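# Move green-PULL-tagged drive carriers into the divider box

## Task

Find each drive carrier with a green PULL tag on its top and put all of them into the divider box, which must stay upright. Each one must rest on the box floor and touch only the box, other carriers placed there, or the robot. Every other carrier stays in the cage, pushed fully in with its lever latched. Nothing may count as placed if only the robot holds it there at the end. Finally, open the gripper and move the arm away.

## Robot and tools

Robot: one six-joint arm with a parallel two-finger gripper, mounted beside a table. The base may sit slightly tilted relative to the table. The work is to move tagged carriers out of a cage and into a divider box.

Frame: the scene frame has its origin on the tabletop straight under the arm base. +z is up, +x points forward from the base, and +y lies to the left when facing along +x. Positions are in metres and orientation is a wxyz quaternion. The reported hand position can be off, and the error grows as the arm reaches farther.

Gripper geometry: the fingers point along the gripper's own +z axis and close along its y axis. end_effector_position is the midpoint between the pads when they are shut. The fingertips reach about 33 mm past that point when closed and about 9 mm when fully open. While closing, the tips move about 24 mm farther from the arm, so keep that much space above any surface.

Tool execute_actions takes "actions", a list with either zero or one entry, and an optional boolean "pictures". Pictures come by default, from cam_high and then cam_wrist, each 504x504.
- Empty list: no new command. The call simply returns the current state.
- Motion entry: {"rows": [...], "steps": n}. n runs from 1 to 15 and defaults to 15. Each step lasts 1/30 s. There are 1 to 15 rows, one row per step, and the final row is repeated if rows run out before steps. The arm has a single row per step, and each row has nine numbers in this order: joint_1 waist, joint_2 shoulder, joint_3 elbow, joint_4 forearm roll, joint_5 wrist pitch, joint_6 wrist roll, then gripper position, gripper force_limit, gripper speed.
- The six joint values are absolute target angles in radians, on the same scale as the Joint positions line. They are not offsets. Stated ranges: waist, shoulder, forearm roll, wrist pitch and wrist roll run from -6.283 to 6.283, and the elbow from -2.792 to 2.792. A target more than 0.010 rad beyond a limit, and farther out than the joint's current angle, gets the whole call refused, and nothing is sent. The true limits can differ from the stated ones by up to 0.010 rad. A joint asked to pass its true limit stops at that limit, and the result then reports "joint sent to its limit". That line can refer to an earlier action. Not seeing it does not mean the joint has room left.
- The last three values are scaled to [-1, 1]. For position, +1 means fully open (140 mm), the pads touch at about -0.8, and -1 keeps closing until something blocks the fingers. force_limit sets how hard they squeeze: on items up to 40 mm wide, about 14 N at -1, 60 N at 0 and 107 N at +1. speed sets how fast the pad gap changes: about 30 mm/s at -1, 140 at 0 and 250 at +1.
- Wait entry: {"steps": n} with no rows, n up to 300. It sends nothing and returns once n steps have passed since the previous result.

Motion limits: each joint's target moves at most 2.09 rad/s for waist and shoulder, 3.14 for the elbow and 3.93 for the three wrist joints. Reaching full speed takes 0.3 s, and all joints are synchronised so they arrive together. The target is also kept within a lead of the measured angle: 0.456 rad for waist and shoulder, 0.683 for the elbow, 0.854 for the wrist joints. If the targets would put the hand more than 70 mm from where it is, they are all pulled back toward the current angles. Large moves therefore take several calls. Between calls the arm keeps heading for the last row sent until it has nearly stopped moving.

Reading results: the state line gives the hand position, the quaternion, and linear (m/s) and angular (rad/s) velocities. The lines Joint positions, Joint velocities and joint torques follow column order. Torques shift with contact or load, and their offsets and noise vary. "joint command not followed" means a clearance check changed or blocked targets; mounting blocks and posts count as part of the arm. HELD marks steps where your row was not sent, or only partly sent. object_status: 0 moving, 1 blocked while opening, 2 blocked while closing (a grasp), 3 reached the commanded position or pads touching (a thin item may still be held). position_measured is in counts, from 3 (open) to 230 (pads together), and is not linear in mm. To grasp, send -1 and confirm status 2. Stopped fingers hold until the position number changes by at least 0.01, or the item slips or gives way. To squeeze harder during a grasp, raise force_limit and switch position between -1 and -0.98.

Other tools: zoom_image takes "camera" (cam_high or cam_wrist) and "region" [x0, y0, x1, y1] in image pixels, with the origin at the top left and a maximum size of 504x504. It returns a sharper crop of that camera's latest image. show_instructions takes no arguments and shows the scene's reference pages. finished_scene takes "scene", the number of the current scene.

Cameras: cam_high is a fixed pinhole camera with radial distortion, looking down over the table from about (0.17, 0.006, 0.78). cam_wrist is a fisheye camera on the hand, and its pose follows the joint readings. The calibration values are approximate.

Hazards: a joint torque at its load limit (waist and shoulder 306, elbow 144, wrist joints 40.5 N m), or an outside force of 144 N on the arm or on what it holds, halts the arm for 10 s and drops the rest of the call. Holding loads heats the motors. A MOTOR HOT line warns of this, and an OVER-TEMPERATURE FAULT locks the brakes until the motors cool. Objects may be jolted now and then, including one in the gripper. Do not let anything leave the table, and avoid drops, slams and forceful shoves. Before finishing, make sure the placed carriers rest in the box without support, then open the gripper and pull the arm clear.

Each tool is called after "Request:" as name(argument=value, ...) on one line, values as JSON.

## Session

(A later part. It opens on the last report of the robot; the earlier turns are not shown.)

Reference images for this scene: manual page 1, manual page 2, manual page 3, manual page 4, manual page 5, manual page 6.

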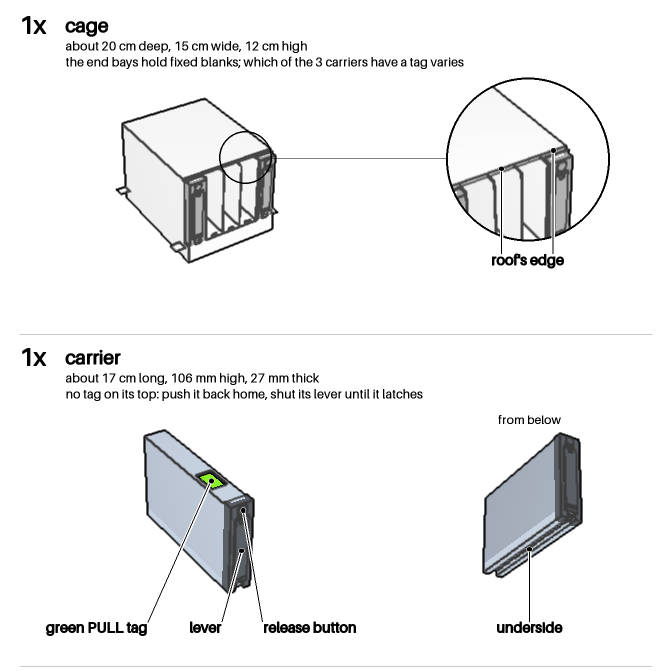

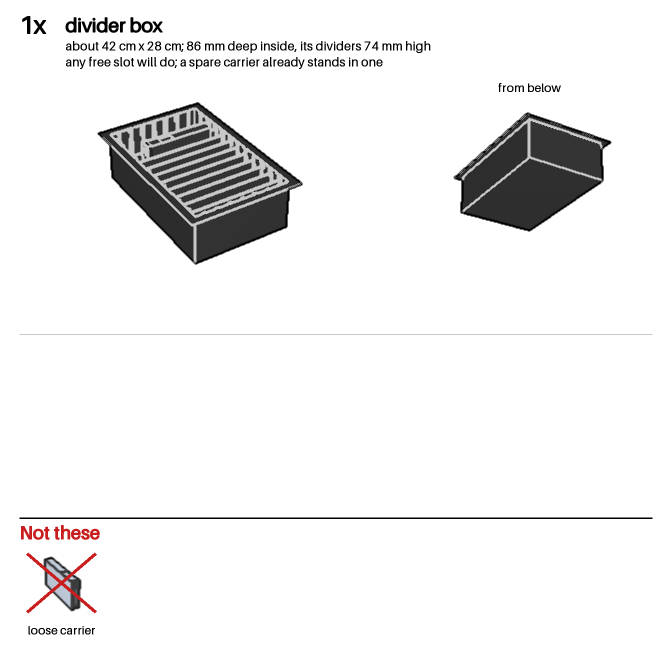

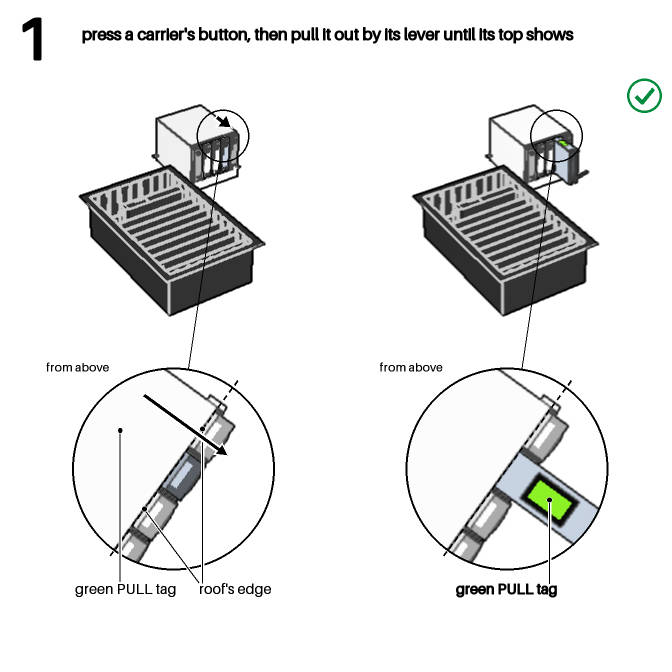

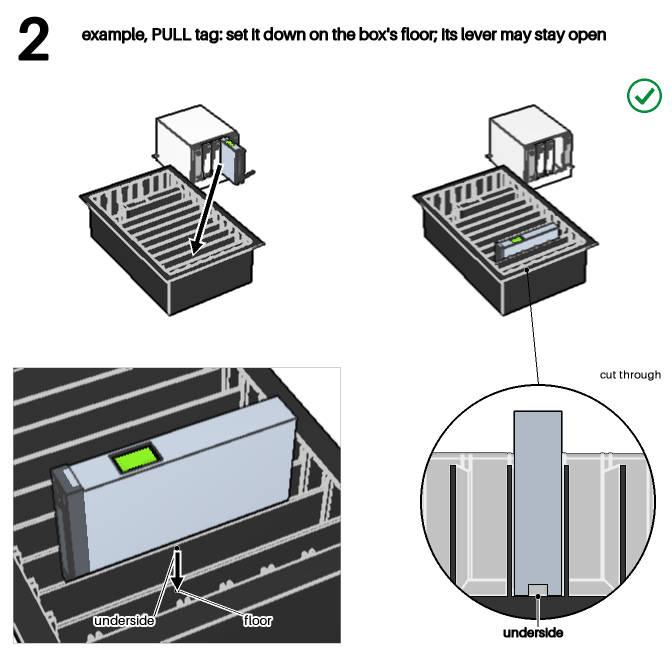

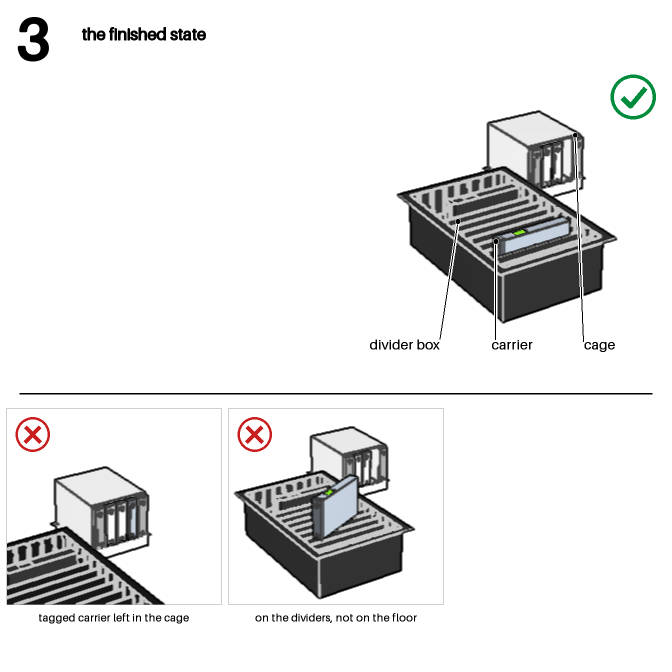

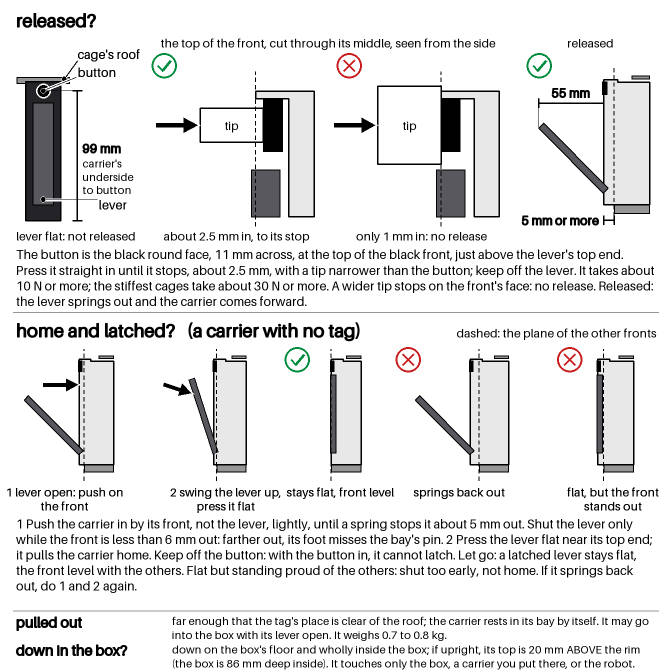

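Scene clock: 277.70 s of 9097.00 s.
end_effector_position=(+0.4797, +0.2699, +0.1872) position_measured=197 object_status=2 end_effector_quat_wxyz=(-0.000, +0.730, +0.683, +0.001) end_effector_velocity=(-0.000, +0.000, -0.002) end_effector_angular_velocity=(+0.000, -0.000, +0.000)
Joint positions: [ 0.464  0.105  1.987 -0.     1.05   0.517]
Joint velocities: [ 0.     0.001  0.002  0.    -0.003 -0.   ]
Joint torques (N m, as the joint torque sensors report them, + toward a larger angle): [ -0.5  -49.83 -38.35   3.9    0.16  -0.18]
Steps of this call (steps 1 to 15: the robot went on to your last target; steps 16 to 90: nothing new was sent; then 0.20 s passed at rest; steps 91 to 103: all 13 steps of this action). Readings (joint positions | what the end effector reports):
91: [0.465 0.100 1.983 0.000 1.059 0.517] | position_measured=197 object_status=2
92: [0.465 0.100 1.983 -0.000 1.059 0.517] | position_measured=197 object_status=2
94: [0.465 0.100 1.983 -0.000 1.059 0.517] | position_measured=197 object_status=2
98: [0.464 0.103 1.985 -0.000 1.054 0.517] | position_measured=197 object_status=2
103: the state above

Request:
execute_actions(actions=[{"rows":[[0.4642,0.1065,1.9896,0,1.0455,0.5169,-1,1,-0.6],[0.4642,0.1092,1.9928,0,1.0396,0.5169,-1,1,-0.6],[0.4642,0.1124,1.9964,0,1.0328,0.5169,-1,1,-0.6],[0.4642,0.1157,2.0002,0,1.0257,0.5169,-1,1,-0.6],[0.4642,0.1191,2.0039,0,1.0186,0.5169,-1,1,-0.6],[0.4642,0.1224,2.0076,0,1.0116,0.5169,-1,1,-0.6],[0.4642,0.1258,2.0112,0,1.0046,0.5169,-1,1,-0.6],[0.4642,0.1293,2.0148,0,0.9975,0.5169,-1,1,-0.6],[0.4642,0.1327,2.0183,0,0.9906,0.5169,-1,1,-0.6],[0.4642,0.1362,2.0217,0,0.9837,0.5169,-1,1,-0.6],[0.4642,0.1392,2.0246,0,0.9778,0.5169,-1,1,-0.6]],"steps":15}])

Scene clock: 280.50 s of 9097.00 s.
end_effector_position=(+0.4798, +0.2700, +0.1510) position_measured=197 object_status=2 end_effector_quat_wxyz=(-0.001, +0.730, +0.683, +0.001) end_effector_velocity=(+0.001, +0.000, -0.009) end_effector_angular_velocity=(+0.002, -0.004, -0.000)
Joint positions: [0.464 0.139 2.024 0.    0.979 0.517]
Joint velocities: [-0.     0.009  0.01   0.    -0.022 -0.   ]
Joint torques (N m, as the joint torque sensors report them, + toward a larger angle): [ -1.44 -50.76 -38.85   4.02  -0.52  -0.09]
Steps of this call (steps 1 to 15: the robot went on to your last target; steps 16 to 69: nothing new was sent; steps 70 to 84: all 15 steps of this action). Readings (joint positions | what the end effector reports):
70: [0.464 0.105 1.988 -0.000 1.049 0.517] | position_measured=197 object_status=2
71: [0.464 0.105 1.988 0.000 1.048 0.517] | position_measured=197 object_status=2
73: [0.464 0.109 1.992 0.000 1.040 0.517] | position_measured=197 object_status=2
77: [0.464 0.121 2.006 0.000 1.015 0.517] | position_measured=197 object_status=2
84: the state above
camera_calibration (this result's frames):
cam_wrist: T_world_to_cam=[[0.951766, -0.306792, -0.00444158, -0.370675], [-0.294731, -0.918182, 0.264716, 0.360536], [-0.0852909, -0.250638, -0.964316, 0.429981], [0, 0, 0, 1]] pos_world=[0.49573, 0.325088, 0.317551]

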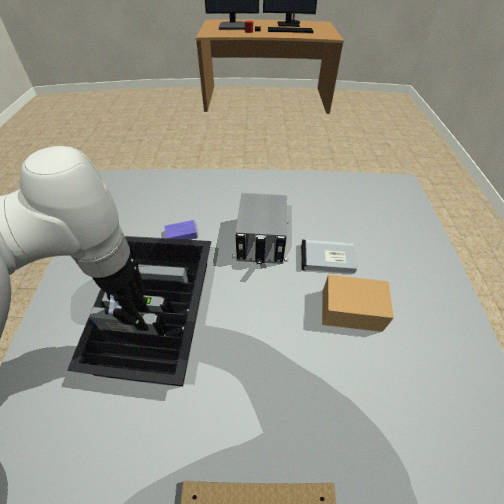

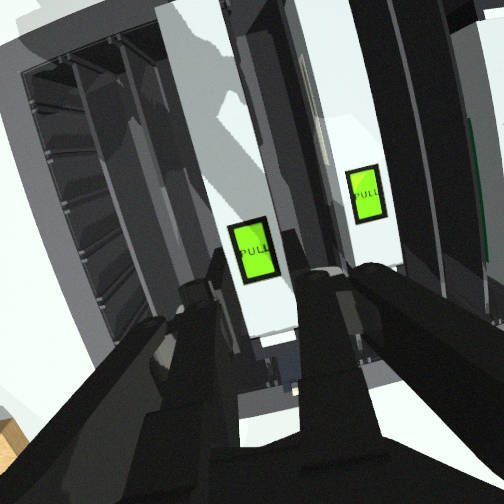

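Request:
execute_actions(actions=[{"rows":[[0.465,0.1406,2.0251,0,0.9759,0.5177,-1,1,-0.6],[0.4658,0.142,2.0257,0,0.9739,0.5185,-1,1,-0.6],[0.4666,0.1438,2.0267,0,0.9711,0.5193,-1,1,-0.6],[0.4666,0.1464,2.0291,0,0.9661,0.5193,-1,1,-0.6],[0.4666,0.1492,2.0317,0,0.9607,0.5193,-1,1,-0.6],[0.4666,0.152,2.0342,0,0.9554,0.5193,-1,1,-0.6],[0.4666,0.1548,2.0367,0,0.9501,0.5193,-1,1,-0.6],[0.4666,0.1576,2.0392,0,0.9448,0.5193,-1,1,-0.6],[0.4666,0.1604,2.0416,0,0.9396,0.5193,-1,1,-0.6],[0.4666,0.1632,2.044,0,0.9344,0.5193,-1,1,-0.6],[0.4666,0.1653,2.0458,0,0.9305,0.5193,-1,1,-0.6],[0.4666,0.1664,2.0467,0,0.9285,0.5193,-1,1,-0.6],[0.4666,0.1675,2.0476,0,0.9265,0.5193,-1,1,-0.6],[0.4666,0.1686,2.0485,0,0.9245,0.5193,-1,1,-0.6]],"steps":15}], pictures=false)

Request:
execute_actions(actions=[{"rows":[[0.4666,0.1691,2.049,0,0.9235,0.5193,-1,1,-0.6],[0.4666,0.1697,2.0494,0,0.9225,0.5193,-1,1,-0.6],[0.4666,0.1702,2.0499,0,0.9215,0.5193,-1,1,-0.6],[0.4666,0.1708,2.0503,0,0.9205,0.5193,-1,1,-0.6]],"steps":10}], pictures=false)

Scene clock: 288.17 s of 9097.00 s.
end_effector_position=(+0.4798, +0.2715, +0.1250) position_measured=197 object_status=2 end_effector_quat_wxyz=(-0.001, +0.730, +0.683, +0.001) end_effector_velocity=(+0.001, +0.001, -0.030) end_effector_angular_velocity=(+0.001, -0.002, -0.000)
Joint positions: [ 0.467  0.167  2.047 -0.     0.928  0.519]
Joint velocities: [-0.     0.034  0.027  0.    -0.063  0.   ]
Joint torques (N m, as the joint torque sensors report them, + toward a larger angle): [ -1.48 -52.25 -34.81   3.48   0.1   -0.08]
Steps of this call (steps 1 to 15: the robot went on to your last target; steps 16 to 90: nothing new was sent; then 4.17 s passed at rest; steps 91 to 105: all 15 steps of this action). Readings (joint positions | what the end effector reports):
91: [0.464 0.139 2.025 0.000 0.978 0.517] | position_measured=197 object_status=2
92: [0.464 0.140 2.025 0.000 0.977 0.517] | position_measured=197 object_status=2
94: [0.465 0.142 2.026 -0.000 0.974 0.518] | position_measured=197 object_status=2
98: [0.466 0.151 2.033 -0.000 0.957 0.519] | position_measured=197 object_status=2
105: the state above

Scene clock: 288.50 s of 9097.00 s.
end_effector_position=(+0.4798, +0.2715, +0.1215) position_measured=197 object_status=2 end_effector_quat_wxyz=(-0.000, +0.730, +0.683, +0.001) end_effector_velocity=(-0.001, -0.001, -0.001) end_effector_angular_velocity=(-0.001, +0.002, -0.002)
Joint positions: [ 0.467  0.171  2.05  -0.     0.921  0.519]
Joint velocities: [-0.001  0.     0.002  0.    -0.001  0.001]
Joint torques (N m, as the joint torque sensors report them, + toward a larger angle): [ -1.28 -52.28 -34.47   3.46   0.09  -0.08]
Steps of this call (steps 1 to 10: all 10 steps of this action). Readings (joint positions | what the end effector reports):
1: [0.467 0.168 2.048 -0.000 0.926 0.519] | position_measured=197 object_status=2
2: [0.467 0.168 2.048 -0.000 0.925 0.519] | position_measured=197 object_status=2
4: [0.467 0.169 2.049 -0.000 0.923 0.519] | position_measured=197 object_status=2
8: [0.467 0.171 2.050 -0.000 0.921 0.519] | position_measured=197 object_status=2
10: the state above

Request:
execute_actions(actions=[{"rows":[[0.4666,0.1713,2.0508,0,0.9195,0.5193,-1,1,-0.6],[0.4666,0.1716,2.051,0,0.919,0.5193,-1,1,-0.6],[0.4666,0.1716,2.051,0,0.919,0.5193,-1,1,-0.6],[0.4666,0.1716,2.051,0,0.919,0.5193,-1,1,-0.6],[0.4666,0.1716,2.051,0,0.919,0.5193,-1,1,-0.6],[0.4666,0.1716,2.051,0,0.919,0.5193,-0.38,1,-0.8]],"steps":13}], pictures=false)

Request:
execute_actions(actions=[{"rows":[[0.4666,0.1675,2.0476,0,0.9265,0.5193,-0.38,1,-0.8],[0.4666,0.1604,2.0416,0,0.9396,0.5193,-0.38,1,-0.8],[0.4666,0.152,2.0342,0,0.9554,0.5193,-0.38,1,-0.8],[0.4666,0.1438,2.0267,0,0.9711,0.5193,-0.38,1,-0.8],[0.4666,0.134,2.017,0,0.9906,0.5193,-0.38,1,-0.8],[0.4666,0.124,2.0063,0,1.0113,0.5193,-0.38,1,-0.8],[0.4666,0.114,1.995,0,1.0326,0.5193,-0.38,1,-0.8],[0.4666,0.106,1.986,0,1.0496,0.5193,-0.38,1,-0.8]],"steps":14}])

Request:
zoom_image(camera="cam_wrist", region=[150, 0, 450, 300])

Scene clock: 291.23 s of 9097.00 s.
end_effector_position=(+0.4798, +0.2715, +0.1207) position_measured=179 object_status=0 end_effector_quat_wxyz=(-0.001, +0.730, +0.683, +0.001) end_effector_velocity=(-0.000, +0.001, +0.000) end_effector_angular_velocity=(+0.001, -0.001, +0.000)
Joint positions: [ 0.467  0.172  2.051 -0.     0.919  0.519]
Joint velocities: [ 0.001 -0.    -0.001  0.001 -0.     0.001]
Joint torques (N m, as the joint torque sensors report them, + toward a larger angle): [ -0.86 -48.17 -31.38   3.5    0.1   -0.02]
Steps of this call (steps 1 to 15: the robot went on to your last target; steps 16 to 69: nothing new was sent; steps 70 to 82: all 13 steps of this action). Readings (joint positions | what the end effector reports):
70: [0.467 0.171 2.050 -0.000 0.920 0.519] | position_measured=197 object_status=2
71: [0.467 0.171 2.050 -0.000 0.920 0.519] | position_measured=197 object_status=2
73: [0.467 0.171 2.051 -0.000 0.919 0.519] | position_measured=197 object_status=2
77: [0.467 0.172 2.051 -0.000 0.919 0.519] | position_measured=194 object_status=0
82: the state above

Scene clock: 291.70 s of 9097.00 s.
end_effector_position=(+0.4798, +0.2714, +0.1867) position_measured=177 object_status=3 end_effector_quat_wxyz=(-0.001, +0.730, +0.683, +0.001) end_effector_velocity=(-0.001, -0.001, +0.006) end_effector_angular_velocity=(-0.002, +0.004, -0.001)
Joint positions: [ 0.467  0.106  1.987 -0.     1.049  0.519]
Joint velocities: [-0.001 -0.005 -0.006 -0.     0.016 -0.   ]
Joint torques (N m, as the joint torque sensors report them, + toward a larger angle): [ -1.69 -42.73 -35.76   3.68   0.55  -0.01]
Steps of this call (steps 1 to 14: all 14 steps of this action). Readings (joint positions | what the end effector reports):
1: [0.467 0.172 2.051 -0.000 0.919 0.519] | position_measured=177 object_status=0
2: [0.467 0.171 2.051 -0.000 0.921 0.519] | position_measured=177 object_status=0
4: [0.467 0.163 2.044 -0.000 0.937 0.519] | position_measured=177 object_status=0
8: [0.467 0.132 2.014 -0.000 0.997 0.519] | position_measured=177 object_status=3
14: the state above
camera_calibration (this result's frames):
cam_wrist: T_world_to_cam=[[0.951775, -0.306764, -0.00445861, -0.370098], [-0.294697, -0.918182, 0.264757, 0.352392], [-0.0853119, -0.250675, -0.964305, 0.464709], [0, 0, 0, 1]] pos_world=[0.495744, 0.326518, 0.353172]

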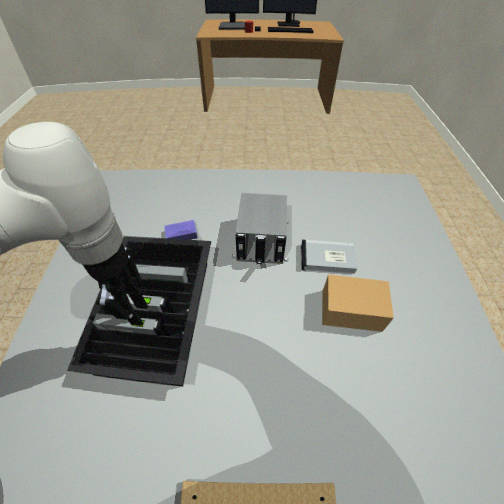

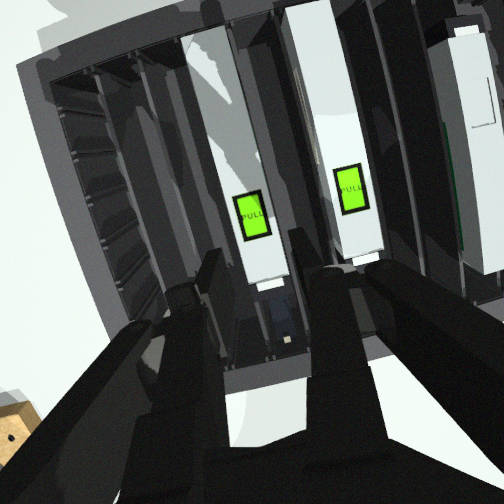

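Region (150, 0, 450, 300) of cam_wrist's 504x504 image, scaled by 1.680, with more detail than that image has.

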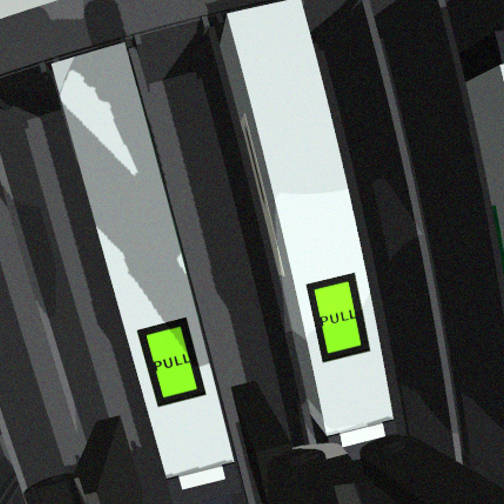

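Request:
execute_actions(actions=[{"rows":[[0.455,0.106,1.986,0,1.03,0.525,-1,0.5,0],[0.435,0.106,1.988,0,1.0,0.535,-1,0.5,0],[0.415,0.106,1.992,0,0.965,0.545,-1,0.5,0],[0.395,0.106,1.998,0,0.925,0.555,-1,0.5,0],[0.375,0.106,2.005,0,0.885,0.565,-1,0.5,0],[0.355,0.106,2.012,0,0.845,0.575,-1,0.5,0],[0.335,0.106,2.02,0,0.805,0.585,-1,0.5,0],[0.315,0.106,2.028,0,0.765,0.595,-1,0.5,0],[0.295,0.106,2.036,0,0.725,0.605,-1,0.5,0],[0.275,0.106,2.045,0,0.685,0.615,-1,0.5,0],[0.255,0.106,2.055,0,0.645,0.625,-1,0.5,0],[0.235,0.106,2.066,0,0.605,0.635,-1,0.5,0],[0.215,0.106,2.078,0,0.565,0.645,-1,0.5,0],[0.195,0.106,2.091,0,0.525,0.655,-1,0.5,0],[0.175,0.106,2.105,0,0.485,0.665,-1,0.5,0]],"steps":15}], pictures=false)

Request:
execute_actions(actions=[{"rows":[[0.155,0.106,2.12,0,0.445,0.675,-1,0.5,0],[0.135,0.106,2.136,0,0.405,0.686,-1,0.5,0],[0.115,0.106,2.153,0,0.365,0.697,-1,0.5,0],[0.095,0.106,2.17,0,0.325,0.708,-1,0.5,0],[0.075,0.106,2.187,0,0.285,0.719,-1,0.5,0],[0.055,0.106,2.204,0,0.245,0.73,-1,0.5,0],[0.035,0.106,2.22,0,0.207,0.741,-1,0.5,0],[0.015,0.106,2.236,0,0.17,0.752,-1,0.5,0],[-0.003,0.1065,2.251,0,0.135,0.762,-1,0.5,0],[-0.018,0.1065,2.263,0,0.106,0.77,-1,0.5,0],[-0.03,0.1069,2.273,0,0.083,0.776,-1,0.5,0],[-0.039,0.1069,2.28,0,0.066,0.781,-1,0.5,0],[-0.045,0.1069,2.285,0,0.054,0.784,-1,0.5,0],[-0.0473,0.1069,2.287,0,0.0496,0.785,-1,0.5,0]],"steps":15}], pictures=false)

Request:
execute_actions(actions=[{"rows":[[-0.0473,0.1069,2.287,0,0.0496,0.785,-1,0.5,0],[-0.0473,0.1069,2.287,0,0.0496,0.785,-1,0.5,0],[-0.0473,0.1069,2.287,0,0.0496,0.785,-1,0.5,0],[-0.0473,0.113,2.2795,0,0.051,0.785,-1,0.5,0],[-0.0473,0.122,2.2685,0,0.053,0.785,-1,0.5,0],[-0.0473,0.132,2.2562,0,0.0553,0.785,-1,0.5,0],[-0.0473,0.142,2.2439,0,0.0576,0.785,-1,0.5,0],[-0.0473,0.152,2.2317,0,0.0599,0.785,-1,0.5,0],[-0.0473,0.1593,2.2227,0,0.0616,0.785,-1,0.5,0]],"steps":15}])

Scene clock: 298.27 s of 9097.00 s.
end_effector_position=(+0.6159, +0.1808, +0.1711) position_measured=234 object_status=3 end_effector_quat_wxyz=(+0.059, +0.820, +0.545, +0.162) end_effector_velocity=(+0.262, -0.324, -0.056) end_effector_angular_velocity=(+0.290, -0.793, -0.862)
Joint positions: [ 0.246  0.106  2.062 -0.     0.627  0.629]
Joint velocities: [-0.587 -0.     0.326  0.    -1.166  0.292]
Joint torques (N m, as the joint torque sensors report them, + toward a larger angle): [ -2.39 -45.7  -31.52   3.5   -0.62   0.08]
Steps of this call (steps 1 to 15: the robot went on to your last target; steps 16 to 90: nothing new was sent; then 3.07 s passed at rest; steps 91 to 105: all 15 steps of this action). Readings (joint positions | what the end effector reports):
91: [0.467 0.106 1.986 -0.000 1.050 0.519] | position_measured=177 object_status=0
92: [0.464 0.106 1.986 -0.000 1.045 0.521] | position_measured=180 object_status=0
94: [0.446 0.106 1.986 -0.000 1.015 0.530] | position_measured=195 object_status=0
98: [0.381 0.106 2.003 -0.000 0.895 0.562] | position_measured=225 object_status=0
105: the state above

Scene clock: 298.77 s of 9097.00 s.
end_effector_position=(+0.6614, +0.0025, +0.1340) position_measured=234 object_status=3 end_effector_quat_wxyz=(+0.136, +0.878, +0.342, +0.306) end_effector_velocity=(-0.012, -0.189, -0.026) end_effector_angular_velocity=(+0.079, -0.314, -0.403)
Joint positions: [-0.034  0.107  2.276 -0.     0.075  0.778]
Joint velocities: [-0.287  0.004  0.232  0.001 -0.547  0.148]
Joint torques (N m, as the joint torque sensors report them, + toward a larger angle): [  2.82 -45.45 -33.52   3.49  -1.59  -0.15]
Steps of this call (steps 1 to 15: all 15 steps of this action). Readings (joint positions | what the end effector reports):
1: [0.226 0.106 2.073 -0.000 0.587 0.639] | position_measured=234 object_status=3
2: [0.206 0.106 2.085 -0.000 0.548 0.649] | position_measured=234 object_status=3
4: [0.166 0.106 2.113 -0.000 0.468 0.670] | position_measured=234 object_status=3
8: [0.086 0.106 2.178 -0.000 0.308 0.713] | position_measured=234 object_status=3
15: the state above

Scene clock: 299.27 s of 9097.00 s.
end_effector_position=(+0.6974, -0.0084, +0.1331) position_measured=234 object_status=3 end_effector_quat_wxyz=(+0.140, +0.879, +0.333, +0.312) end_effector_velocity=(+0.005, -0.001, +0.001) end_effector_angular_velocity=(+0.001, -0.001, -0.001)
Joint positions: [-0.047  0.159  2.223 -0.     0.062  0.785]
Joint velocities: [-0.     0.005 -0.008  0.     0.002  0.001]
Joint torques (N m, as the joint torque sensors report them, + toward a larger angle): [ -1.27 -46.86 -28.62   3.01  -1.57  -0.09]
Steps of this call (steps 1 to 15: all 15 steps of this action). Readings (joint positions | what the end effector reports):
1: [-0.042 0.107 2.282 -0.000 0.061 0.782] | position_measured=234 object_status=3
2: [-0.045 0.107 2.285 -0.000 0.054 0.784] | position_measured=234 object_status=3
4: [-0.047 0.107 2.286 -0.000 0.051 0.785] | position_measured=234 object_status=3
8: [-0.047 0.127 2.263 -0.000 0.054 0.785] | position_measured=234 object_status=3
15: the state above
camera_calibration (this result's frames):
cam_wrist: T_world_to_cam=[[0.343649, -0.880616, 0.326221, -0.28808], [-0.832733, -0.446333, -0.327632, 0.631818], [0.434121, -0.159065, -0.8867, -0.01039], [0, 0, 0, 1]] pos_world=[0.629645, 0.0266603, 0.291769]

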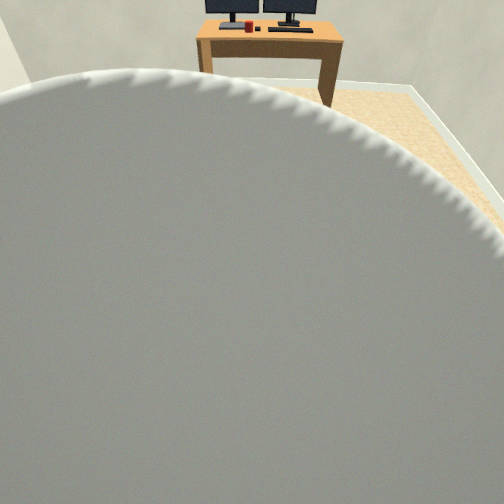

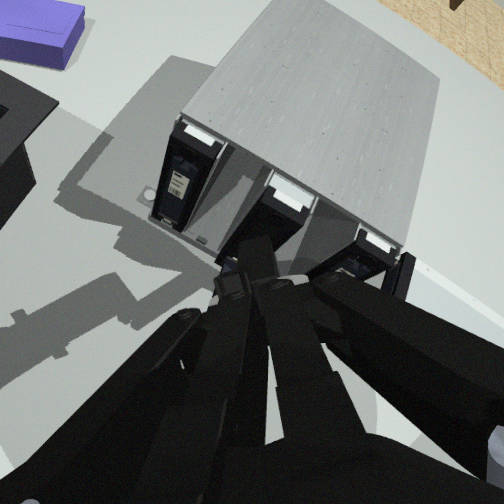

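Request:
execute_actions(actions=[{"rows":[[-0.0473,0.166,2.2233,0,0.0543,0.785,-1,0.5,0],[-0.0473,0.175,2.2241,0,0.0445,0.785,-1,0.5,0],[-0.0473,0.184,2.2249,0,0.0347,0.785,-1,0.5,0],[-0.0473,0.193,2.2257,0,0.0249,0.785,-1,0.5,0],[-0.0473,0.202,2.2265,0,0.015,0.785,-1,0.5,0],[-0.0473,0.2102,2.2272,0,0.0061,0.785,-1,0.5,0],[-0.0473,0.2102,2.2272,0,0.0061,0.785,-1,0.5,0],[-0.0473,0.2102,2.2272,0,0.0061,0.785,-1,0.5,0],[-0.0473,0.2129,2.2236,0,0.0069,0.785,-1,0.5,0],[-0.0473,0.2157,2.2201,0,0.0078,0.785,-1,0.5,0],[-0.0473,0.2184,2.2165,0,0.0086,0.785,-1,0.5,0],[-0.0473,0.2211,2.213,0,0.0094,0.785,-1,0.5,0],[-0.0473,0.2232,2.2103,0,0.01,0.785,-1,0.5,0],[-0.0473,0.2252,2.2076,0,0.0107,0.785,-1,0.5,0],[-0.0473,0.2266,2.2059,0,0.0111,0.785,-1,0.5,0]],"steps":15}], pictures=false)

Request:
execute_actions(actions=[{"rows":[[-0.0473,0.2273,2.205,0,0.0113,0.785,-1,0.5,0],[-0.0473,0.228,2.2041,0,0.0115,0.785,-1,0.5,0],[-0.0473,0.2286,2.2032,0,0.0117,0.785,-1,0.5,0],[-0.0473,0.2293,2.2023,0,0.0119,0.785,-1,0.5,0],[-0.0473,0.23,2.2015,0,0.0121,0.785,-1,0.5,0],[-0.0473,0.2307,2.2006,0,0.0123,0.785,-1,0.5,0],[-0.0473,0.2314,2.1997,0,0.0125,0.785,-1,0.5,0]],"steps":13}])

Scene clock: 302.70 s of 9097.00 s.
end_effector_position=(+0.7144, -0.0094, +0.1063) position_measured=234 object_status=3 end_effector_quat_wxyz=(+0.140, +0.879, +0.333, +0.312) end_effector_velocity=(+0.047, -0.003, -0.002) end_effector_angular_velocity=(+0.000, +0.002, +0.000)
Joint positions: [-0.047  0.222  2.212 -0.     0.01   0.785]
Joint velocities: [ 0.     0.065 -0.084  0.     0.021 -0.   ]
Joint torques (N m, as the joint torque sensors report them, + toward a larger angle): [ -0.48 -52.36 -26.55   2.88  -1.59  -0.01]
Steps of this call (steps 1 to 15: the robot went on to your last target; steps 16 to 88: nothing new was sent; steps 89 to 103: all 15 steps of this action). Readings (joint positions | what the end effector reports):
89: [-0.047 0.159 2.223 -0.000 0.062 0.785] | position_measured=234 object_status=3
90: [-0.047 0.161 2.223 -0.000 0.060 0.785] | position_measured=234 object_status=3
92: [-0.047 0.172 2.223 -0.000 0.048 0.785] | position_measured=234 object_status=3
96: [-0.047 0.203 2.226 -0.000 0.014 0.785] | position_measured=234 object_status=3
103: the state above

Scene clock: 303.13 s of 9097.00 s.
end_effector_position=(+0.7212, -0.0098, +0.1060) position_measured=234 object_status=3 end_effector_quat_wxyz=(+0.140, +0.879, +0.333, +0.312) end_effector_velocity=(+0.001, -0.001, +0.000) end_effector_angular_velocity=(-0.000, -0.001, -0.001)
Joint positions: [-0.047  0.231  2.2   -0.     0.012  0.785]
Joint velocities: [-0.001  0.001 -0.002 -0.     0.    -0.   ]
Joint torques (N m, as the joint torque sensors report them, + toward a larger angle): [  0.4  -49.84 -29.21   2.85  -2.28  -0.07]
Steps of this call (steps 1 to 13: all 13 steps of this action). Readings (joint positions | what the end effector reports):
1: [-0.047 0.224 2.209 -0.000 0.010 0.785] | position_measured=234 object_status=3
2: [-0.047 0.226 2.207 -0.000 0.011 0.785] | position_measured=234 object_status=3
4: [-0.047 0.228 2.205 -0.000 0.011 0.785] | position_measured=234 object_status=3
8: [-0.047 0.230 2.201 -0.000 0.012 0.785] | position_measured=234 object_status=3
13: the state above
camera_calibration (this result's frames):
cam_wrist: T_world_to_cam=[[0.343666, -0.880593, 0.326266, -0.288647], [-0.832668, -0.446387, -0.327725, 0.642087], [0.434233, -0.159044, -0.886649, -0.0449436], [0, 0, 0, 1]] pos_world=[0.653359, 0.0252906, 0.264754]

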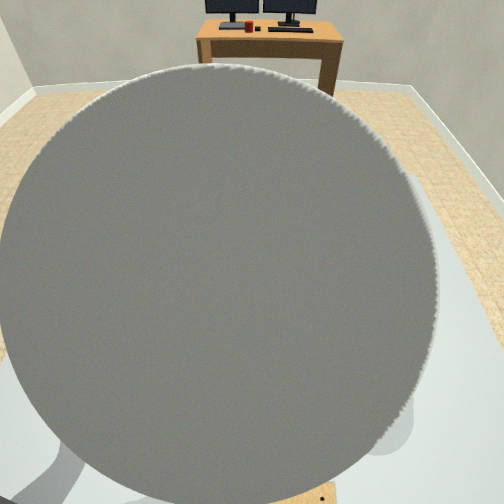

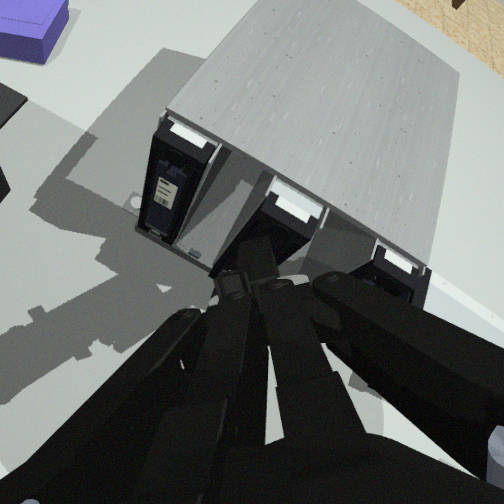

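Pushing with friction; 1.5 mm more.

Request:
execute_actions(actions=[{"rows":[[-0.0473,0.2321,2.1988,0,0.0127,0.785,-1,0.5,0],[-0.0473,0.2328,2.1979,0,0.0129,0.785,-1,0.5,0],[-0.0473,0.2334,2.197,0,0.0131,0.785,-1,0.5,0]],"steps":10}], pictures=false)

Scene clock: 304.33 s of 9097.00 s.
end_effector_position=(+0.7227, -0.0099, +0.1060) position_measured=234 object_status=3 end_effector_quat_wxyz=(+0.140, +0.879, +0.333, +0.312) end_effector_velocity=(+0.000, -0.001, +0.000) end_effector_angular_velocity=(+0.000, -0.000, -0.001)
Joint positions: [-0.047  0.233  2.197 -0.     0.013  0.785]
Joint velocities: [-0.001  0.    -0.     0.001 -0.    -0.   ]
Joint torques (N m, as the joint torque sensors report them, + toward a larger angle): [ -1.45 -49.58 -31.14   2.92  -2.81  -0.02]
Steps of this call (steps 1 to 15: the robot went on to your last target; steps 16 to 26: nothing new was sent; steps 27 to 36: all 10 steps of this action). Readings (joint positions | what the end effector reports):
27: [-0.047 0.231 2.200 -0.000 0.013 0.785] | position_measured=234 object_status=3
28: [-0.047 0.232 2.199 -0.000 0.013 0.785] | position_measured=234 object_status=3
30: [-0.047 0.233 2.198 -0.000 0.013 0.785] | position_measured=234 object_status=3
34: [-0.047 0.233 2.197 -0.000 0.013 0.785] | position_measured=234 object_status=3
36: the state above

Request:
execute_actions(actions=[{"rows":[[-0.0473,0.2341,2.1961,0,0.0133,0.785,-1,0.5,0],[-0.0473,0.2348,2.1952,0,0.0135,0.785,-1,0.5,0]],"steps":9}], pictures=false)

Scene clock: 305.40 s of 9097.00 s.
end_effector_position=(+0.7237, -0.0100, +0.1060) position_measured=234 object_status=3 end_effector_quat_wxyz=(+0.140, +0.879, +0.333, +0.312) end_effector_velocity=(+0.001, -0.001, +0.001) end_effector_angular_velocity=(-0.001, -0.001, -0.001)
Joint positions: [-0.047  0.235  2.195 -0.     0.014  0.785]
Joint velocities: [-0.001  0.    -0.001 -0.001  0.     0.   ]
Joint torques (N m, as the joint torque sensors report them, + toward a larger angle): [ -0.56 -47.25 -36.     2.94  -5.04   0.05]
Steps of this call (steps 1 to 15: the robot went on to your last target; steps 16 to 23: nothing new was sent; steps 24 to 32: all 9 steps of this action). Readings (joint positions | what the end effector reports):
24: [-0.047 0.233 2.197 -0.000 0.013 0.785] | position_measured=234 object_status=3
25: [-0.047 0.234 2.197 -0.000 0.013 0.785] | position_measured=234 object_status=3
27: [-0.047 0.234 2.196 -0.000 0.013 0.785] | position_measured=234 object_status=3
31: [-0.047 0.235 2.195 -0.000 0.014 0.785] | position_measured=234 object_status=3
32: the state above

Request:
execute_actions(actions=[{"rows":[[-0.0473,0.2341,2.1961,0,0.0133,0.785,-1,0.5,0],[-0.0473,0.2334,2.197,0,0.0131,0.785,-1,0.5,0],[-0.0473,0.2321,2.1988,0,0.0127,0.785,-1,0.5,0],[-0.0473,0.2293,2.2023,0,0.0119,0.785,-1,0.5,0],[-0.0473,0.2252,2.2076,0,0.0107,0.785,-1,0.5,0],[-0.0473,0.2184,2.2145,0,0.0106,0.785,-1,0.5,0],[-0.0473,0.2102,2.22,0,0.0133,0.785,-1,0.5,0],[-0.0473,0.2,2.223,0,0.0205,0.785,-1,0.5,0],[-0.0473,0.19,2.224,0,0.0295,0.785,-1,0.5,0],[-0.0473,0.18,2.224,0,0.0395,0.785,-1,0.5,0],[-0.0473,0.17,2.2235,0,0.05,0.785,-1,0.5,0],[-0.0473,0.1593,2.2227,0,0.0616,0.785,-1,0.5,0],[-0.0473,0.149,2.2353,0,0.0592,0.785,-1,0.5,0],[-0.0473,0.138,2.2488,0,0.0567,0.785,-1,0.5,0],[-0.0473,0.127,2.2623,0,0.0542,0.785,-1,0.5,0]],"steps":15}], pictures=false)

Request:
execute_actions(actions=[{"rows":[[-0.0473,0.116,2.2758,0,0.0517,0.785,-1,0.5,0],[-0.0473,0.1069,2.287,0,0.0496,0.785,-1,0.5,0],[-0.0473,0.1069,2.287,0,0.0496,0.785,-1,0.5,0],[-0.0473,0.1069,2.287,0,0.0496,0.785,-1,0.5,0],[-0.0473,0.115,2.291,0,0.0375,0.785,-1,0.5,0],[-0.0473,0.126,2.296,0,0.0215,0.785,-1,0.5,0],[-0.0473,0.138,2.301,0,0.0045,0.785,-1,0.5,0],[-0.0473,0.15,2.306,0,-0.0125,0.785,-1,0.5,0],[-0.0473,0.162,2.311,0,-0.0295,0.785,-1,0.5,0],[-0.0473,0.174,2.3155,0,-0.046,0.785,-1,0.5,0],[-0.0473,0.1872,2.3203,0,-0.064,0.785,-1,0.5,0]],"steps":15}])

Scene clock: 310.83 s of 9097.00 s.
end_effector_position=(+0.6948, -0.0083, +0.1314) position_measured=234 object_status=3 end_effector_quat_wxyz=(+0.140, +0.879, +0.333, +0.313) end_effector_velocity=(-0.167, +0.011, +0.050) end_effector_angular_velocity=(+0.003, +0.014, -0.002)
Joint positions: [-0.047  0.158  2.23   0.     0.054  0.785]
Joint velocities: [ 0.    -0.308  0.248  0.003  0.074  0.   ]
Joint torques (N m, as the joint torque sensors report them, + toward a larger angle): [  1.18 -42.01 -16.83   1.93  -0.52  -0.09]
Steps of this call (steps 1 to 15: the robot went on to your last target; steps 16 to 90: nothing new was sent; then 1.93 s passed at rest; steps 91 to 105: all 15 steps of this action). Readings (joint positions | what the end effector reports):
91: [-0.047 0.235 2.195 -0.000 0.014 0.785] | position_measured=234 object_status=3
92: [-0.047 0.235 2.195 -0.000 0.014 0.785] | position_measured=234 object_status=3
94: [-0.047 0.234 2.196 -0.000 0.013 0.785] | position_measured=234 object_status=3
98: [-0.047 0.221 2.211 -0.000 0.011 0.785] | position_measured=234 object_status=3
105: the state above

Scene clock: 311.33 s of 9097.00 s.
end_effector_position=(+0.6610, -0.0061, +0.0862) position_measured=234 object_status=3 end_effector_quat_wxyz=(+0.140, +0.879, +0.333, +0.312) end_effector_velocity=(+0.001, -0.001, -0.034) end_effector_angular_velocity=(-0.000, -0.004, -0.001)
Joint positions: [-0.047  0.185  2.32   0.    -0.061  0.785]
Joint velocities: [-0.001  0.062  0.022  0.    -0.087 -0.   ]
Joint torques (N m, as the joint torque sensors report them, + toward a larger angle): [  2.15 -60.92 -30.37   3.1   -2.01  -0.09]
Steps of this call (steps 1 to 15: all 15 steps of this action). Readings (joint positions | what the end effector reports):
1: [-0.047 0.147 2.240 0.000 0.056 0.785] | position_measured=234 object_status=3
2: [-0.047 0.137 2.252 0.000 0.055 0.785] | position_measured=234 object_status=3
4: [-0.047 0.117 2.275 0.000 0.052 0.785] | position_measured=234 object_status=3
8: [-0.047 0.122 2.293 0.000 0.028 0.785] | position_measured=234 object_status=3
15: the state above
camera_calibration (this result's frames):
cam_wrist: T_world_to_cam=[[0.343691, -0.880661, 0.326057, -0.258248], [-0.832851, -0.446261, -0.32743, 0.587244], [0.433861, -0.159022, -0.886835, -0.0355636], [0, 0, 0, 1]] pos_world=[0.593274, 0.0289799, 0.244946]

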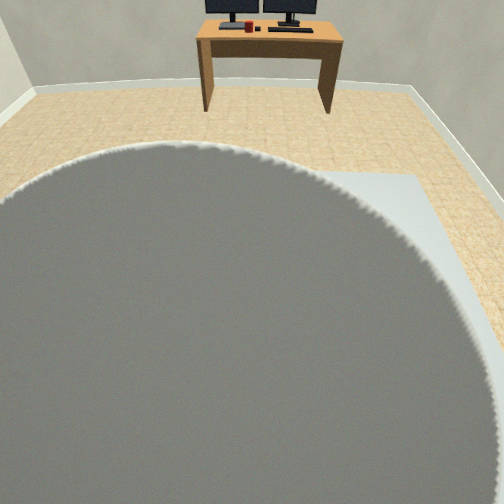

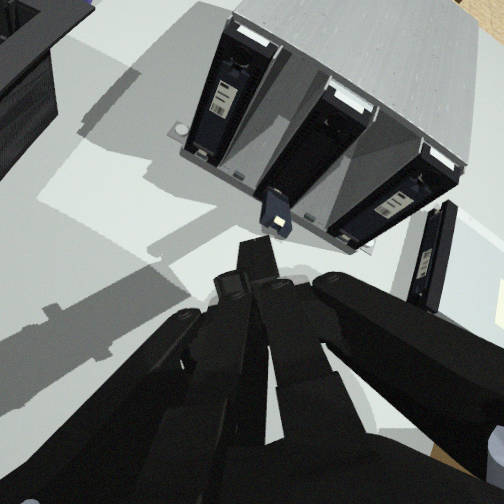

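Request:
execute_actions(actions=[{"rows":[[-0.0473,0.19,2.3157,0,-0.0622,0.785,-1,0.5,0],[-0.0473,0.1927,2.3111,0,-0.0603,0.785,-1,0.5,0],[-0.0473,0.1955,2.3065,0,-0.0585,0.785,-1,0.5,0],[-0.0473,0.1982,2.302,0,-0.0567,0.785,-1,0.5,0],[-0.0473,0.201,2.2974,0,-0.0549,0.785,-1,0.5,0],[-0.0473,0.2037,2.2928,0,-0.053,0.785,-1,0.5,0],[-0.0473,0.2065,2.2882,0,-0.0512,0.785,-1,0.5,0],[-0.0473,0.2092,2.2836,0,-0.0493,0.785,-1,0.5,0],[-0.0473,0.212,2.279,0,-0.0475,0.785,-1,0.5,0],[-0.0473,0.2147,2.2745,0,-0.0457,0.785,-1,0.5,0]],"steps":15}], pictures=false)

Request:
execute_actions(actions=[{"rows":[[-0.0473,0.2155,2.2732,0,-0.0452,0.785,-1,0.5,0],[-0.0473,0.2162,2.2719,0,-0.0446,0.785,-1,0.5,0],[-0.0473,0.217,2.2707,0,-0.0442,0.785,-1,0.5,0],[-0.0473,0.2178,2.2694,0,-0.0437,0.785,-1,0.5,0],[-0.0473,0.2185,2.2681,0,-0.0431,0.785,-1,0.5,0]],"steps":10}], pictures=false)

Scene clock: 314.47 s of 9097.00 s.
end_effector_position=(+0.6857, -0.0076, +0.0878) position_measured=234 object_status=3 end_effector_quat_wxyz=(+0.140, +0.879, +0.333, +0.312) end_effector_velocity=(+0.004, -0.001, +0.000) end_effector_angular_velocity=(+0.000, -0.000, -0.001)
Joint positions: [-0.047  0.214  2.275 -0.    -0.046  0.785]
Joint velocities: [-0.001  0.004 -0.007  0.     0.003  0.   ]
Joint torques (N m, as the joint torque sensors report them, + toward a larger angle): [ -1.13 -48.8  -26.24   2.69  -1.94  -0.14]
Steps of this call (steps 1 to 15: the robot went on to your last target; steps 16 to 79: nothing new was sent; steps 80 to 94: all 15 steps of this action). Readings (joint positions | what the end effector reports):
80: [-0.047 0.187 2.320 -0.000 -0.064 0.785] | position_measured=234 object_status=3
81: [-0.047 0.188 2.320 -0.000 -0.064 0.785] | position_measured=234 object_status=3
83: [-0.047 0.192 2.313 -0.000 -0.061 0.785] | position_measured=234 object_status=3
87: [-0.047 0.203 2.295 -0.000 -0.054 0.785] | position_measured=234 object_status=3
94: the state above

Scene clock: 314.80 s of 9097.00 s.
end_effector_position=(+0.6894, -0.0079, +0.0883) position_measured=234 object_status=3 end_effector_quat_wxyz=(+0.140, +0.879, +0.333, +0.312) end_effector_velocity=(+0.003, +0.001, +0.001) end_effector_angular_velocity=(-0.001, -0.002, +0.003)
Joint positions: [-0.047  0.218  2.268 -0.    -0.043  0.785]
Joint velocities: [ 0.002  0.001 -0.004 -0.001  0.001 -0.   ]
Joint torques (N m, as the joint torque sensors report them, + toward a larger angle): [ -2.57 -46.38 -28.95   2.58  -2.91  -0.01]
Steps of this call (steps 1 to 10: all 10 steps of this action). Readings (joint positions | what the end effector reports):
1: [-0.047 0.215 2.275 -0.000 -0.046 0.785] | position_measured=234 object_status=3
2: [-0.047 0.215 2.274 -0.000 -0.046 0.785] | position_measured=234 object_status=3
4: [-0.047 0.216 2.272 -0.000 -0.045 0.785] | position_measured=234 object_status=3
8: [-0.047 0.218 2.269 -0.000 -0.043 0.785] | position_measured=234 object_status=3
10: the state above

Request:
execute_actions(actions=[{"rows":[[-0.0473,0.2191,2.2671,0,-0.0427,0.785,-1,0.5,0],[-0.0473,0.2197,2.2661,0,-0.0423,0.785,-1,0.5,0],[-0.0473,0.2203,2.2651,0,-0.0419,0.785,-1,0.5,0]],"steps":9}], pictures=false)

Scene clock: 316.53 s of 9097.00 s.
end_effector_position=(+0.6910, -0.0080, +0.0884) position_measured=234 object_status=3 end_effector_quat_wxyz=(+0.140, +0.879, +0.333, +0.312) end_effector_velocity=(-0.000, +0.000, -0.000) end_effector_angular_velocity=(-0.000, +0.001, +0.001)
Joint positions: [-0.047  0.22   2.265  0.    -0.042  0.785]
Joint velocities: [ 0.     0.     0.    -0.001  0.    -0.   ]
Joint torques (N m, as the joint torque sensors report them, + toward a larger angle): [ -2.02 -47.75 -28.49   2.82  -2.71  -0.1 ]
Steps of this call (steps 1 to 15: the robot went on to your last target; steps 16 to 43: nothing new was sent; steps 44 to 52: all 9 steps of this action). Readings (joint positions | what the end effector reports):
44: [-0.047 0.219 2.268 -0.000 -0.043 0.785] | position_measured=234 object_status=3
45: [-0.047 0.219 2.268 0.000 -0.043 0.785] | position_measured=234 object_status=3
47: [-0.047 0.220 2.266 0.000 -0.042 0.785] | position_measured=234 object_status=3
51: [-0.047 0.220 2.265 0.000 -0.042 0.785] | position_measured=234 object_status=3
52: the state above

No jam. Continue a third toward C.

Request:
execute_actions(actions=[{"rows":[[-0.0473,0.221,2.264,0,-0.0415,0.785,-1,0.5,0],[-0.0473,0.2216,2.263,0,-0.0411,0.785,-1,0.5,0],[-0.0473,0.2216,2.261,0,-0.0391,0.785,-1,0.5,0],[-0.0473,0.2216,2.259,0,-0.0371,0.785,-1,0.5,0],[-0.0473,0.2216,2.257,0,-0.0351,0.785,-1,0.5,0],[-0.0473,0.2216,2.255,0,-0.0331,0.785,-1,0.5,0],[-0.0473,0.2216,2.253,0,-0.0311,0.785,-1,0.5,0]],"steps":12}], pictures=false)

Scene clock: 318.73 s of 9097.00 s.
end_effector_position=(+0.6965, -0.0083, +0.0919) position_measured=234 object_status=3 end_effector_quat_wxyz=(+0.140, +0.879, +0.333, +0.312) end_effector_velocity=(+0.001, -0.001, +0.000) end_effector_angular_velocity=(+0.000, +0.001, -0.002)
Joint positions: [-0.047  0.222  2.253  0.    -0.031  0.785]
Joint velocities: [-0.001  0.    -0.002  0.     0.003  0.   ]
Joint torques (N m, as the joint torque sensors report them, + toward a larger angle): [ -1.17 -51.01 -28.2    2.7   -3.5   -0.17]
Steps of this call (steps 1 to 15: the robot went on to your last target; steps 16 to 54: nothing new was sent; steps 55 to 66: all 12 steps of this action). Readings (joint positions | what the end effector reports):
55: [-0.047 0.220 2.265 0.000 -0.042 0.785] | position_measured=234 object_status=3
56: [-0.047 0.221 2.265 0.000 -0.042 0.785] | position_measured=234 object_status=3
58: [-0.047 0.221 2.263 0.000 -0.041 0.785] | position_measured=234 object_status=3
62: [-0.047 0.222 2.256 0.000 -0.034 0.785] | position_measured=234 object_status=3
66: the state above

Request:
execute_actions(actions=[{"rows":[[-0.0473,0.2216,2.2505,0,-0.0286,0.785,-1,0.5,0],[-0.0473,0.2216,2.2478,0,-0.0259,0.785,-1,0.5,0],[-0.0473,0.2216,2.245,0,-0.0231,0.785,-1,0.5,0],[-0.0473,0.2216,2.242,0,-0.0201,0.785,-1,0.5,0],[-0.0473,0.2216,2.239,0,-0.0171,0.785,-1,0.5,0],[-0.0473,0.2216,2.236,0,-0.0141,0.785,-1,0.5,0],[-0.0473,0.2216,2.233,0,-0.0111,0.785,-1,0.5,0]],"steps":11}], pictures=false)

Scene clock: 320.33 s of 9097.00 s.
end_effector_position=(+0.7051, -0.0088, +0.0988) position_measured=234 object_status=3 end_effector_quat_wxyz=(+0.140, +0.879, +0.333, +0.312) end_effector_velocity=(+0.002, -0.001, +0.002) end_effector_angular_velocity=(-0.000, +0.004, -0.000)
Joint positions: [-0.047  0.222  2.233  0.    -0.012  0.785]
Joint velocities: [-0.001  0.    -0.007 -0.     0.01  -0.   ]
Joint torques (N m, as the joint torque sensors report them, + toward a larger angle): [ -1.58 -51.48 -29.77   2.65  -3.45  -0.11]
Steps of this call (steps 1 to 15: the robot went on to your last target; steps 16 to 37: nothing new was sent; steps 38 to 48: all 11 steps of this action). Readings (joint positions | what the end effector reports):
38: [-0.047 0.222 2.253 0.000 -0.031 0.785] | position_measured=234 object_status=3
39: [-0.047 0.222 2.252 0.000 -0.030 0.785] | position_measured=234 object_status=3
41: [-0.047 0.222 2.248 0.000 -0.026 0.785] | position_measured=234 object_status=3
45: [-0.047 0.222 2.237 0.000 -0.015 0.785] | position_measured=234 object_status=3
48: the state above

Request:
execute_actions(actions=[{"rows":[[-0.0473,0.2216,2.23,0,-0.0081,0.785,-1,0.5,0],[-0.0473,0.2216,2.227,0,-0.0051,0.785,-1,0.5,0],[-0.0473,0.2216,2.224,0,-0.0021,0.785,-1,0.5,0],[-0.0473,0.2216,2.221,0,0.0009,0.785,-1,0.5,0],[-0.0473,0.2216,2.218,0,0.0039,0.785,-1,0.5,0],[-0.0473,0.2216,2.215,0,0.0069,0.785,-1,0.5,0],[-0.0473,0.2216,2.2122,0,0.0098,0.785,-1,0.5,0],[-0.0473,0.223,2.2104,0,0.0102,0.785,-1,0.5,0],[-0.0473,0.2243,2.2086,0,0.0106,0.785,-1,0.5,0],[-0.0473,0.2257,2.2069,0,0.011,0.785,-1,0.5,0],[-0.0473,0.227,2.2051,0,0.0115,0.785,-1,0.5,0]],"steps":15}], pictures=false)

Request:
execute_actions(actions=[{"rows":[[-0.0473,0.2277,2.2042,0,0.0117,0.785,-1,0.5,0],[-0.0473,0.2284,2.2033,0,0.0119,0.785,-1,0.5,0],[-0.0473,0.2291,2.2024,0,0.0121,0.785,-1,0.5,0],[-0.0473,0.2298,2.2015,0,0.0123,0.785,-1,0.5,0],[-0.0473,0.2305,2.2006,0,0.0125,0.785,-1,0.5,0]],"steps":10}], pictures=false)

Scene clock: 323.50 s of 9097.00 s.
end_effector_position=(+0.7180, -0.0096, +0.1064) position_measured=234 object_status=3 end_effector_quat_wxyz=(+0.140, +0.879, +0.333, +0.312) end_effector_velocity=(+0.002, +0.000, -0.001) end_effector_angular_velocity=(+0.000, +0.003, +0.001)
Joint positions: [-0.047  0.227  2.205  0.     0.011  0.785]
Joint velocities: [ 0.001  0.004 -0.005  0.     0.003 -0.   ]
Joint torques (N m, as the joint torque sensors report them, + toward a larger angle): [ -0.76 -53.06 -29.32   2.81  -1.99  -0.13]
Steps of this call (steps 1 to 15: the robot went on to your last target; steps 16 to 80: nothing new was sent; steps 81 to 95: all 15 steps of this action). Readings (joint positions | what the end effector reports):
81: [-0.047 0.222 2.233 0.000 -0.011 0.785] | position_measured=234 object_status=3
82: [-0.047 0.222 2.232 0.000 -0.010 0.785] | position_measured=234 object_status=3
84: [-0.047 0.222 2.227 0.000 -0.006 0.785] | position_measured=234 object_status=3
88: [-0.047 0.222 2.216 0.000 0.006 0.785] | position_measured=234 object_status=3
95: the state above

Scene clock: 323.83 s of 9097.00 s.
end_effector_position=(+0.7206, -0.0098, +0.1062) position_measured=234 object_status=3 end_effector_quat_wxyz=(+0.140, +0.879, +0.333, +0.312) end_effector_velocity=(+0.000, +0.001, -0.001) end_effector_angular_velocity=(+0.000, +0.001, +0.000)
Joint positions: [-0.047  0.23   2.201  0.     0.013  0.785]
Joint velocities: [ 0.001  0.001 -0.    -0.    -0.     0.001]
Joint torques (N m, as the joint torque sensors report them, + toward a larger angle): [ -1.64 -47.93 -33.07   2.75  -3.45   0.  ]
Steps of this call (steps 1 to 10: all 10 steps of this action). Readings (joint positions | what the end effector reports):
1: [-0.047 0.227 2.205 0.000 0.011 0.785] | position_measured=234 object_status=3
2: [-0.047 0.227 2.205 0.000 0.012 0.785] | position_measured=234 object_status=3
4: [-0.047 0.228 2.203 0.000 0.012 0.785] | position_measured=234 object_status=3
8: [-0.047 0.230 2.201 0.000 0.013 0.785] | position_measured=234 object_status=3
10: the state above

Request:
execute_actions(actions=[{"rows":[[-0.0473,0.2312,2.1997,0,0.0127,0.785,-1,0.5,0],[-0.0473,0.2319,2.1988,0,0.0129,0.785,-1,0.5,0]],"steps":9}], pictures=false)

Scene clock: 327.33 s of 9097.00 s.
end_effector_position=(+0.7217, -0.0099, +0.1061) position_measured=234 object_status=3 end_effector_quat_wxyz=(+0.140, +0.879, +0.333, +0.312) end_effector_velocity=(-0.000, +0.000, -0.001) end_effector_angular_velocity=(+0.001, +0.001, -0.000)
Joint positions: [-0.047  0.232  2.199 -0.     0.013  0.785]
Joint velocities: [0.001 0.    0.    0.    0.    0.   ]
Joint torques (N m, as the joint torque sensors report them, + toward a larger angle): [ -1.64 -45.76 -35.72   3.05  -4.61   0.01]
Steps of this call (steps 1 to 15: the robot went on to your last target; steps 16 to 90: nothing new was sent; then 0.20 s passed at rest; steps 91 to 99: all 9 steps of this action). Readings (joint positions | what the end effector reports):
91: [-0.047 0.231 2.201 -0.000 0.012 0.785] | position_measured=234 object_status=3
92: [-0.047 0.231 2.200 -0.000 0.012 0.785] | position_measured=234 object_status=3
94: [-0.047 0.232 2.199 -0.000 0.013 0.785] | position_measured=234 object_status=3
98: [-0.047 0.232 2.199 -0.000 0.013 0.785] | position_measured=234 object_status=3
99: the state above

Request:
execute_actions(actions=[{"rows":[[-0.0473,0.2326,2.1979,0,0.0131,0.785,-1,0.5,0],[-0.0473,0.233,2.1974,0,0.0132,0.785,-1,0.5,0]],"steps":9}], pictures=false)

Scene clock: 328.53 s of 9097.00 s.
end_effector_position=(+0.7224, -0.0099, +0.1060) position_measured=234 object_status=3 end_effector_quat_wxyz=(+0.140, +0.879, +0.333, +0.312) end_effector_velocity=(+0.001, +0.001, +0.000) end_effector_angular_velocity=(+0.001, -0.001, +0.000)
Joint positions: [-0.047  0.233  2.197 -0.     0.013  0.785]
Joint velocities: [ 0.001  0.    -0.001  0.001  0.     0.   ]
Joint torques (N m, as the joint torque sensors report them, + toward a larger angle): [ -1.49 -44.18 -39.34   2.92  -6.05   0.13]
Steps of this call (steps 1 to 15: the robot went on to your last target; steps 16 to 27: nothing new was sent; steps 28 to 36: all 9 steps of this action). Readings (joint positions | what the end effector reports):
28: [-0.047 0.232 2.199 -0.000 0.013 0.785] | position_measured=234 object_status=3
29: [-0.047 0.232 2.198 -0.000 0.013 0.785] | position_measured=234 object_status=3
31: [-0.047 0.233 2.198 -0.000 0.013 0.785] | position_measured=234 object_status=3
35: [-0.047 0.233 2.197 -0.000 0.013 0.785] | position_measured=234 object_status=3
36: the state above


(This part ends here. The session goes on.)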